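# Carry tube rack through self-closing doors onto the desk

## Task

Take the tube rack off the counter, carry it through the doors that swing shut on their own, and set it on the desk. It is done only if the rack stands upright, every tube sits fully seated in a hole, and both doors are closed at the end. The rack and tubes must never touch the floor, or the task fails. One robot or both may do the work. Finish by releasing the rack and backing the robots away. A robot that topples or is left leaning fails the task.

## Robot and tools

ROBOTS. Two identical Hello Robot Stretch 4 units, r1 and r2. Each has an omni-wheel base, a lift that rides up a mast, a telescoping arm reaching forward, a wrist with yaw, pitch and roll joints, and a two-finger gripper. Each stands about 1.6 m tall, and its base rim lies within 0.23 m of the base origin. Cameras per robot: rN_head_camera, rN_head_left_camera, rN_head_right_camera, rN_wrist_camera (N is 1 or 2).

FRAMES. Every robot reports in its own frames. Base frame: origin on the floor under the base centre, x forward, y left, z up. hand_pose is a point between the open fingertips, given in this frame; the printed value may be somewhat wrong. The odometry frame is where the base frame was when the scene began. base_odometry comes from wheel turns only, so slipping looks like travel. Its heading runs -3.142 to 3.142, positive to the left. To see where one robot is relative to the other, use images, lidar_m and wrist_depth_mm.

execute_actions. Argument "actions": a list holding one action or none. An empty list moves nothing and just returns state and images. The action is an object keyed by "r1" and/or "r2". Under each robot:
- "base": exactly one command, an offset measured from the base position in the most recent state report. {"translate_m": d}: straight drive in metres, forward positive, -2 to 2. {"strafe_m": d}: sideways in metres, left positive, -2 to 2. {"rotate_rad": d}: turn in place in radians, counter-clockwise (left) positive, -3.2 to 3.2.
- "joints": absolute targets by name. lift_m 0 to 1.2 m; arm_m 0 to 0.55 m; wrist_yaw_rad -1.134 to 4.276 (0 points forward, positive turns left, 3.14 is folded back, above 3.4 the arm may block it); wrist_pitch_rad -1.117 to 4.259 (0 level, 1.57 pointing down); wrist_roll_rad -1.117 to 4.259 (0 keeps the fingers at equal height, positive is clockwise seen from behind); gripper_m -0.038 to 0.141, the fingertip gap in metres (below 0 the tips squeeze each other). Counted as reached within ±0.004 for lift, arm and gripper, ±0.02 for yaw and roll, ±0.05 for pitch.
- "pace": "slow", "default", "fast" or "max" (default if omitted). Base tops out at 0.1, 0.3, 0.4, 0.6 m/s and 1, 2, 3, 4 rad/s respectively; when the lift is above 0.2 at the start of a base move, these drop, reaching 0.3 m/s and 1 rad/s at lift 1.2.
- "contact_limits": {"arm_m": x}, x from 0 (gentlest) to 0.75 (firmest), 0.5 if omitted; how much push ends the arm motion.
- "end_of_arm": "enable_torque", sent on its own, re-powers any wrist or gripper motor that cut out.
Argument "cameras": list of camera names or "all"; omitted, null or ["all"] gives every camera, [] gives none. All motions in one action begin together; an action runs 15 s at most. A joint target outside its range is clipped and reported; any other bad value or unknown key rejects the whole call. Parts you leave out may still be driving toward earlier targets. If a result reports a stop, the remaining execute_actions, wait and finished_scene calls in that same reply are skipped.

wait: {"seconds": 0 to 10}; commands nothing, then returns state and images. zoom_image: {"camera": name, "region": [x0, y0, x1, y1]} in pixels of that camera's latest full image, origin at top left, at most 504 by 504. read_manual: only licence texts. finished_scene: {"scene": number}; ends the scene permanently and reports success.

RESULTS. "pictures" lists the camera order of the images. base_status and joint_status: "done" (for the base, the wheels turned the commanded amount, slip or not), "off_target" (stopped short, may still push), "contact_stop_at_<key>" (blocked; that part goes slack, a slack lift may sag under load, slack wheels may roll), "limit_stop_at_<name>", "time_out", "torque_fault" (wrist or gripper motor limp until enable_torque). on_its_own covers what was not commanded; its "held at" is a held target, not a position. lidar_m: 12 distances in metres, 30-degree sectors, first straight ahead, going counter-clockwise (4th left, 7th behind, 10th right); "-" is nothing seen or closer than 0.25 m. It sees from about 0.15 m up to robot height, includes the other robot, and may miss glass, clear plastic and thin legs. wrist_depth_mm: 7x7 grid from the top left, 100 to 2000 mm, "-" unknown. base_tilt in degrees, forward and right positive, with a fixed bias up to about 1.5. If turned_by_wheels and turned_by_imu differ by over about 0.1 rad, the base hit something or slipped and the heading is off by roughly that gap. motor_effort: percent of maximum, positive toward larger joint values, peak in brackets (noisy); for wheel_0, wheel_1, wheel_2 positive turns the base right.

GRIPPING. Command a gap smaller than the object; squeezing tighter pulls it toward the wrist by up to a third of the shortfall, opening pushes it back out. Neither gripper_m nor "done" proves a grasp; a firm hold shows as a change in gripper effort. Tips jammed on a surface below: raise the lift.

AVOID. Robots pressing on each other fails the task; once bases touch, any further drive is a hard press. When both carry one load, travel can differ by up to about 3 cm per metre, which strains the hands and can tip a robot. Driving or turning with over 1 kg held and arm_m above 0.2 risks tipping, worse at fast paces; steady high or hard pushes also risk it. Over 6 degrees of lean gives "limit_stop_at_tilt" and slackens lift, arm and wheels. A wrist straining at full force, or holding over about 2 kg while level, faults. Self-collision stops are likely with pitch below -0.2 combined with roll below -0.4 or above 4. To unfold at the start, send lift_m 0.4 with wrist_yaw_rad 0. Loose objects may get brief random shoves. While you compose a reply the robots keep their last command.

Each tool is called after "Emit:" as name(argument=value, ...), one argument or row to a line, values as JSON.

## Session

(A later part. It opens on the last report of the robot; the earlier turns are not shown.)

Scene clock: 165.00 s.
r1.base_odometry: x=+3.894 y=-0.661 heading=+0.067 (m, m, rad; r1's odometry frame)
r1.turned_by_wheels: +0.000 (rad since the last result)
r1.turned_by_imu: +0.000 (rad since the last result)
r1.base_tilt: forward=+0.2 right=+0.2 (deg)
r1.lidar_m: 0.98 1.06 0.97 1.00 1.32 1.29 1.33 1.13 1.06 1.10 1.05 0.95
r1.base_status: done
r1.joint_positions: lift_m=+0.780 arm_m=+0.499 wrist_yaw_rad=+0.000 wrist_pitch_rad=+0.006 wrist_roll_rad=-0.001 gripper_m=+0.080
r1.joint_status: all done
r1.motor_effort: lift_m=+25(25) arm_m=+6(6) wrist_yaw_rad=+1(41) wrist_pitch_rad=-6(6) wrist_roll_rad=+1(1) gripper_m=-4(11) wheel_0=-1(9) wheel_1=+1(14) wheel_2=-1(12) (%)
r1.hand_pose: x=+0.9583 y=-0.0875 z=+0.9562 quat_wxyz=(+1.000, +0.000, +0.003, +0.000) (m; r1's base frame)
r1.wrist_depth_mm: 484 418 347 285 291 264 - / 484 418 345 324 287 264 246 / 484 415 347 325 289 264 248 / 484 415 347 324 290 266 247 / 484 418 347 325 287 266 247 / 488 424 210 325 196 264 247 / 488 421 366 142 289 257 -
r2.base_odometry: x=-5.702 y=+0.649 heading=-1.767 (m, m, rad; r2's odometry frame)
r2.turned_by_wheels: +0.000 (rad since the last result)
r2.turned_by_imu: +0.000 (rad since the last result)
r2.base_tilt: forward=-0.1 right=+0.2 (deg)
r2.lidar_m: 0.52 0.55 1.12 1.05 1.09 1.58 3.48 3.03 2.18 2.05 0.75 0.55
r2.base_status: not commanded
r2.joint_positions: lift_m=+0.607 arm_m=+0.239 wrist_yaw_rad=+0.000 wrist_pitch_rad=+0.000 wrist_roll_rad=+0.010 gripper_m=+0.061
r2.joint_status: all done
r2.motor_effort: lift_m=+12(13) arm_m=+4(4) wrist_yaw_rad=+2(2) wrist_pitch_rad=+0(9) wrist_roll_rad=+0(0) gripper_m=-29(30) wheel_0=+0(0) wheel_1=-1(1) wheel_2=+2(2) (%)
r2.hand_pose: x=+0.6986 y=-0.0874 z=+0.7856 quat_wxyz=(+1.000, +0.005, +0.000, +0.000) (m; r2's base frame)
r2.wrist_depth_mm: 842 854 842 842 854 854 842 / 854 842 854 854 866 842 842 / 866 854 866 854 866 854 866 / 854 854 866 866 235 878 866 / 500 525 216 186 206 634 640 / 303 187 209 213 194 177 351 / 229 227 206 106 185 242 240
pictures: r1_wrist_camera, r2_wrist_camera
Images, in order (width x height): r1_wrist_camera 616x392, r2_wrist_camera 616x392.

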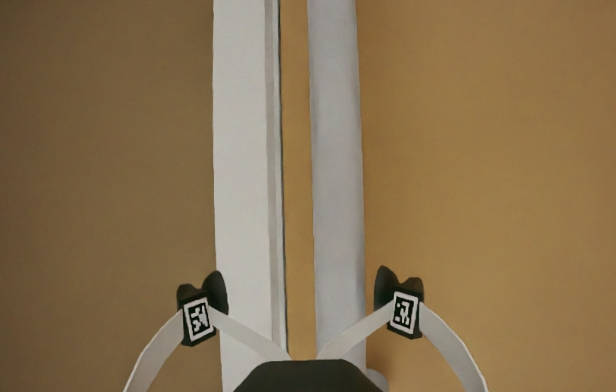

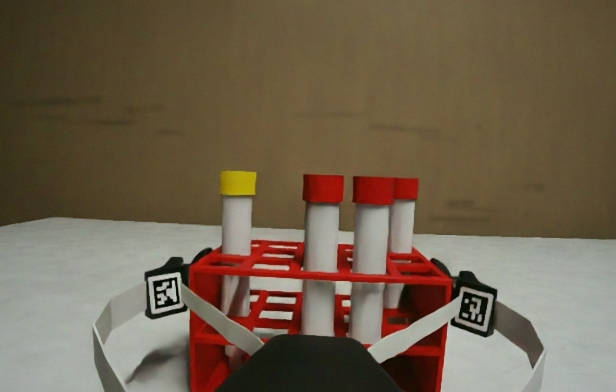

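Rack is on the desk and door 2 has closed. Releasing.

Emit:
execute_actions(
  actions=[
    {"r2":{"joints":{"gripper_m":0.141}},"r1":{"joints":{"arm_m":0.0,"wrist_yaw_rad":0}}},
  ],
  cameras=["r2_wrist_camera"],
)

Emit:
execute_actions(
  actions=[
    {"r2":{"joints":{"arm_m":0.0}},"r1":{"base":{"rotate_rad":1.1},"pace":"fast"}},
  ],
  cameras=["r2_wrist_camera","r1_head_left_camera","r1_head_right_camera"],
)

Scene clock: 167.90 s.
r1.base_odometry: x=+3.894 y=-0.661 heading=+0.067 (m, m, rad; r1's odometry frame)
r1.turned_by_wheels: +0.000 (rad since the last result)
r1.turned_by_imu: -0.001 (rad since the last result)
r1.base_tilt: forward=+0.0 right=+0.2 (deg)
r1.lidar_m: 0.96 1.04 0.99 1.03 1.33 1.28 1.34 1.14 1.06 1.11 1.05 0.98
r1.base_status: not commanded
r1.joint_positions: lift_m=+0.780 arm_m=+0.001 wrist_yaw_rad=+0.000 wrist_pitch_rad=+0.006 wrist_roll_rad=-0.001 gripper_m=+0.080
r1.joint_status: all done
r1.motor_effort: lift_m=+25(25) arm_m=-6(6) wrist_yaw_rad=+1(0) wrist_pitch_rad=-7(6) wrist_roll_rad=+1(2) gripper_m=-2(0) wheel_0=-1(1) wheel_1=+1(1) wheel_2=-1(1) (%)
r1.hand_pose: x=+0.4606 y=-0.0875 z=+0.9560 quat_wxyz=(+1.000, +0.000, +0.003, +0.000) (m; r1's base frame)
r1.wrist_depth_mm: 946 1025 917 809 732 661 621 / 917 1042 904 798 732 661 609 / 946 1008 917 809 732 661 621 / 917 1025 931 820 732 668 627 / 904 1042 904 788 741 668 621 / 917 1042 209 820 196 661 615 / 891 991 904 142 723 647 615
r2.base_odometry: x=-5.702 y=+0.649 heading=-1.767 (m, m, rad; r2's odometry frame)
r2.turned_by_wheels: +0.000 (rad since the last result)
r2.turned_by_imu: +0.000 (rad since the last result)
r2.base_tilt: forward=-0.2 right=+0.2 (deg)
r2.lidar_m: 0.50 0.54 1.12 1.06 1.10 1.58 3.47 3.05 2.16 2.06 0.75 0.54
r2.base_status: not commanded
r2.joint_positions: lift_m=+0.607 arm_m=+0.239 wrist_yaw_rad=+0.000 wrist_pitch_rad=+0.002 wrist_roll_rad=+0.010 gripper_m=+0.141
r2.joint_status: all done
r2.motor_effort: lift_m=+12(13) arm_m=+4(4) wrist_yaw_rad=+1(0) wrist_pitch_rad=-4(4) wrist_roll_rad=+0(0) gripper_m=+0(28) wheel_0=+0(0) wheel_1=-1(1) wheel_2=+2(2) (%)
r2.hand_pose: x=+0.6986 y=-0.0874 z=+0.7852 quat_wxyz=(+1.000, +0.005, +0.001, +0.000) (m; r2's base frame)
r2.wrist_depth_mm: 842 842 842 831 842 854 842 / 854 854 854 854 854 854 854 / 854 854 854 866 854 854 854 / 866 866 866 866 262 866 866 / 488 512 235 209 228 615 627 / 298 290 206 209 199 218 347 / 225 223 229 106 234 239 253
pictures: r2_wrist_camera
Images, in order (width x height): r2_wrist_camera 616x392.

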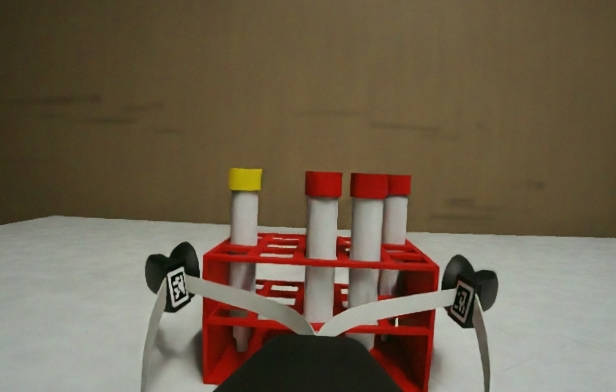

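Scene clock: 169.73 s.
r1.base_odometry: x=+3.894 y=-0.661 heading=+1.167 (m, m, rad; r1's odometry frame)
r1.turned_by_wheels: +1.100 (rad since the last result)
r1.turned_by_imu: +1.114 (rad since the last result)
r1.base_tilt: forward=+0.1 right=+0.2 (deg)
r1.lidar_m: 0.98 1.05 1.31 1.29 1.33 1.13 1.04 1.12 0.99 0.97 0.96 1.03
r1.base_status: done
r1.joint_positions: lift_m=+0.780 arm_m=+0.001 wrist_yaw_rad=+0.000 wrist_pitch_rad=+0.006 wrist_roll_rad=-0.001 gripper_m=+0.080
r1.joint_status: not commanded
r1.motor_effort: lift_m=+25(25) arm_m=-7(7) wrist_yaw_rad=-1(1) wrist_pitch_rad=-7(7) wrist_roll_rad=+1(1) gripper_m=-1(1) wheel_0=+1(6) wheel_1=+1(8) wheel_2=-1(6) (%)
r1.hand_pose: x=+0.4607 y=-0.0874 z=+0.9561 quat_wxyz=(+1.000, +0.000, +0.003, +0.000) (m; r1's base frame)
r1.wrist_depth_mm: 759 768 768 768 778 798 788 / 759 759 768 768 778 778 778 / 759 759 759 768 778 778 778 / 759 750 759 778 778 778 788 / 768 759 759 768 788 778 768 / 750 750 210 768 196 778 788 / 750 750 759 142 768 788 788
r2.base_odometry: x=-5.702 y=+0.649 heading=-1.767 (m, m, rad; r2's odometry frame)
r2.turned_by_wheels: +0.000 (rad since the last result)
r2.turned_by_imu: +0.000 (rad since the last result)
r2.base_tilt: forward=-0.1 right=+0.2 (deg)
r2.lidar_m: 0.51 0.54 1.12 1.05 1.10 1.57 3.45 3.05 2.17 2.07 0.75 0.54
r2.base_status: not commanded
r2.joint_positions: lift_m=+0.607 arm_m=+0.002 wrist_yaw_rad=+0.000 wrist_pitch_rad=+0.002 wrist_roll_rad=+0.010 gripper_m=+0.141
r2.joint_status: all done
joint sent to its limit — the command would take r2.arm_m past its lower limit, so that joint was sent only as far as its limit.
r2.motor_effort: lift_m=+13(13) arm_m=-5(5) wrist_yaw_rad=+0(0) wrist_pitch_rad=-6(5) wrist_roll_rad=+0(0) gripper_m=+0(1) wheel_0=+0(0) wheel_1=-1(1) wheel_2=+2(2) (%)
r2.hand_pose: x=+0.4612 y=-0.0874 z=+0.7850 quat_wxyz=(+1.000, +0.005, +0.001, +0.000) (m; r2's base frame)
r2.wrist_depth_mm: 1060 1078 1060 1060 1078 1060 1078 / 1078 1078 1078 1098 1078 1078 1060 / 1098 1078 1078 1098 1098 1098 1078 / 1078 1098 1078 991 1098 1098 1078 / 496 530 559 452 530 621 634 / 307 306 304 343 301 218 351 / 668 1138 1118 106 303 303 300
pictures: r1_head_left_camera, r1_head_right_camera, r2_wrist_camera
Images, in order (width x height): r1_head_left_camera 420x672, r1_head_right_camera 420x672, r2_wrist_camera 616x392.

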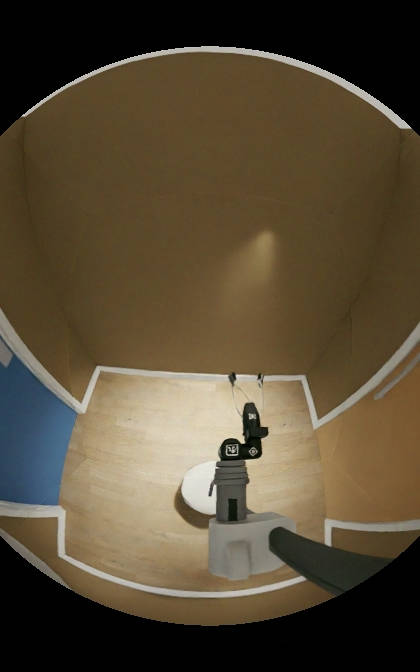

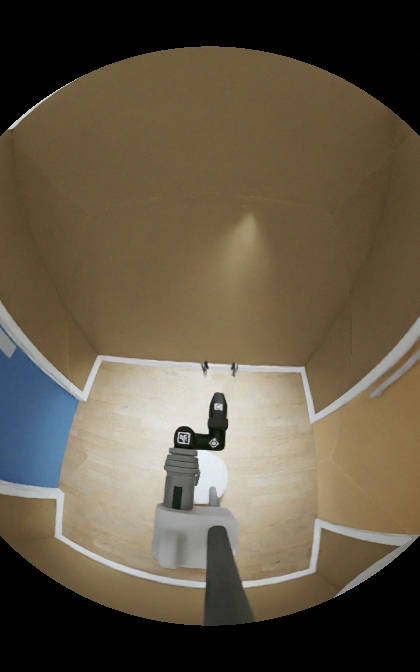

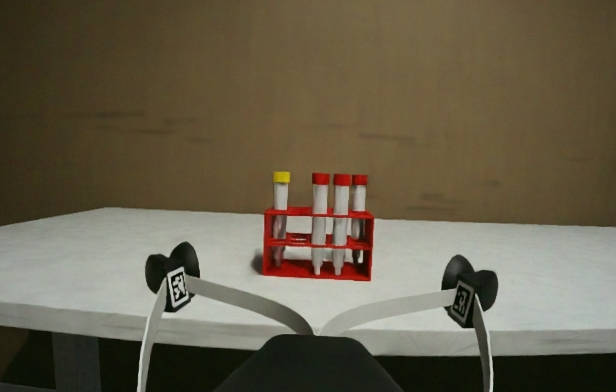

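Emit:
zoom_image(
  camera="r2_wrist_camera",
  region=[250, 160, 390, 290],
)

Region (250, 160, 390, 290) of r2_wrist_camera's 616x392 image, scaled by 3.600; it fills the top 468 rows of this view, and the rest is white.

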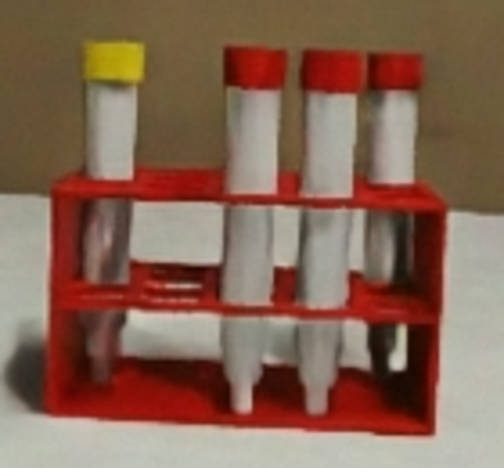

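Emit:
execute_actions(
  actions=[
    {"r2":{"base":{"translate_m":-0.35},"pace":"fast"}},
  ],
  cameras=["r2_wrist_camera"],
)

Emit:
finished_scene(
  scene=1,
)

Scene clock: 172.53 s.
r1.base_odometry: x=+3.894 y=-0.661 heading=+1.167 (m, m, rad; r1's odometry frame)
r1.turned_by_wheels: +0.000 (rad since the last result)
r1.turned_by_imu: -0.001 (rad since the last result)
r1.base_tilt: forward=+0.1 right=-0.1 (deg)
r1.lidar_m: 0.99 1.04 1.32 1.29 1.33 1.12 1.06 1.11 1.01 0.97 0.96 1.05
r1.base_status: not commanded
r1.joint_positions: lift_m=+0.780 arm_m=+0.001 wrist_yaw_rad=+0.000 wrist_pitch_rad=+0.006 wrist_roll_rad=-0.001 gripper_m=+0.080
r1.joint_status: not commanded
r1.motor_effort: lift_m=+24(24) arm_m=-7(7) wrist_yaw_rad=-1(1) wrist_pitch_rad=-6(6) wrist_roll_rad=+1(0) gripper_m=-2(3) wheel_0=+1(1) wheel_1=+1(1) wheel_2=-1(1) (%)
r1.hand_pose: x=+0.4607 y=-0.0874 z=+0.9561 quat_wxyz=(+1.000, +0.000, +0.003, +0.000) (m; r1's base frame)
r1.wrist_depth_mm: 750 768 759 768 778 778 788 / 750 759 768 778 768 778 788 / 759 768 768 759 778 778 788 / 750 759 768 759 778 768 788 / 759 759 778 768 778 778 788 / 759 750 211 768 196 778 788 / 750 750 759 143 778 768 778
r2.base_odometry: x=-5.633 y=+0.993 heading=-1.767 (m, m, rad; r2's odometry frame)
r2.turned_by_wheels: +0.000 (rad since the last result)
r2.turned_by_imu: +0.001 (rad since the last result)
r2.base_tilt: forward=-0.1 right=+0.2 (deg)
r2.lidar_m: 0.86 0.92 1.10 1.04 1.09 1.59 3.08 3.06 2.18 2.07 1.29 0.92
r2.base_status: done
r2.joint_positions: lift_m=+0.607 arm_m=+0.002 wrist_yaw_rad=+0.000 wrist_pitch_rad=+0.002 wrist_roll_rad=+0.010 gripper_m=+0.141
r2.joint_status: not commanded
r2.motor_effort: lift_m=+13(13) arm_m=-4(5) wrist_yaw_rad=+2(0) wrist_pitch_rad=-5(5) wrist_roll_rad=+1(0) gripper_m=+0(0) wheel_0=+0(8) wheel_1=+1(6) wheel_2=-1(10) (%)
r2.hand_pose: x=+0.4611 y=-0.0874 z=+0.7849 quat_wxyz=(+1.000, +0.005, +0.001, +0.000) (m; r2's base frame)
r2.wrist_depth_mm: 1397 1397 1397 1397 1397 1430 1430 / 1397 1430 1397 1397 1430 1397 1430 / 1397 1430 1430 1397 1397 1430 1430 / 1464 1464 1430 842 1430 1430 1430 / 1430 723 661 798 854 732 759 / 1464 1430 1464 1464 1464 217 1464 / 1464 1464 1430 106 1464 1464 1464
pictures: r2_wrist_camera
Images, in order (width x height): r2_wrist_camera 616x392.

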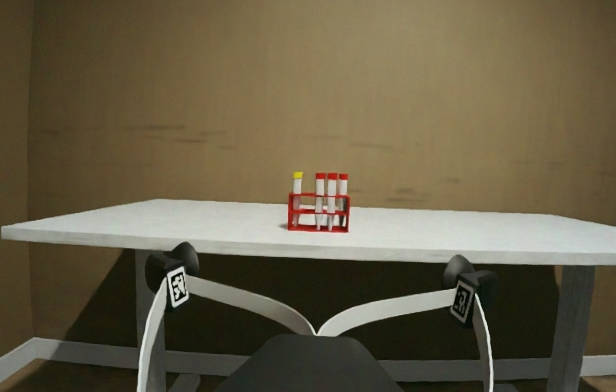

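The scene is finished: the task was done.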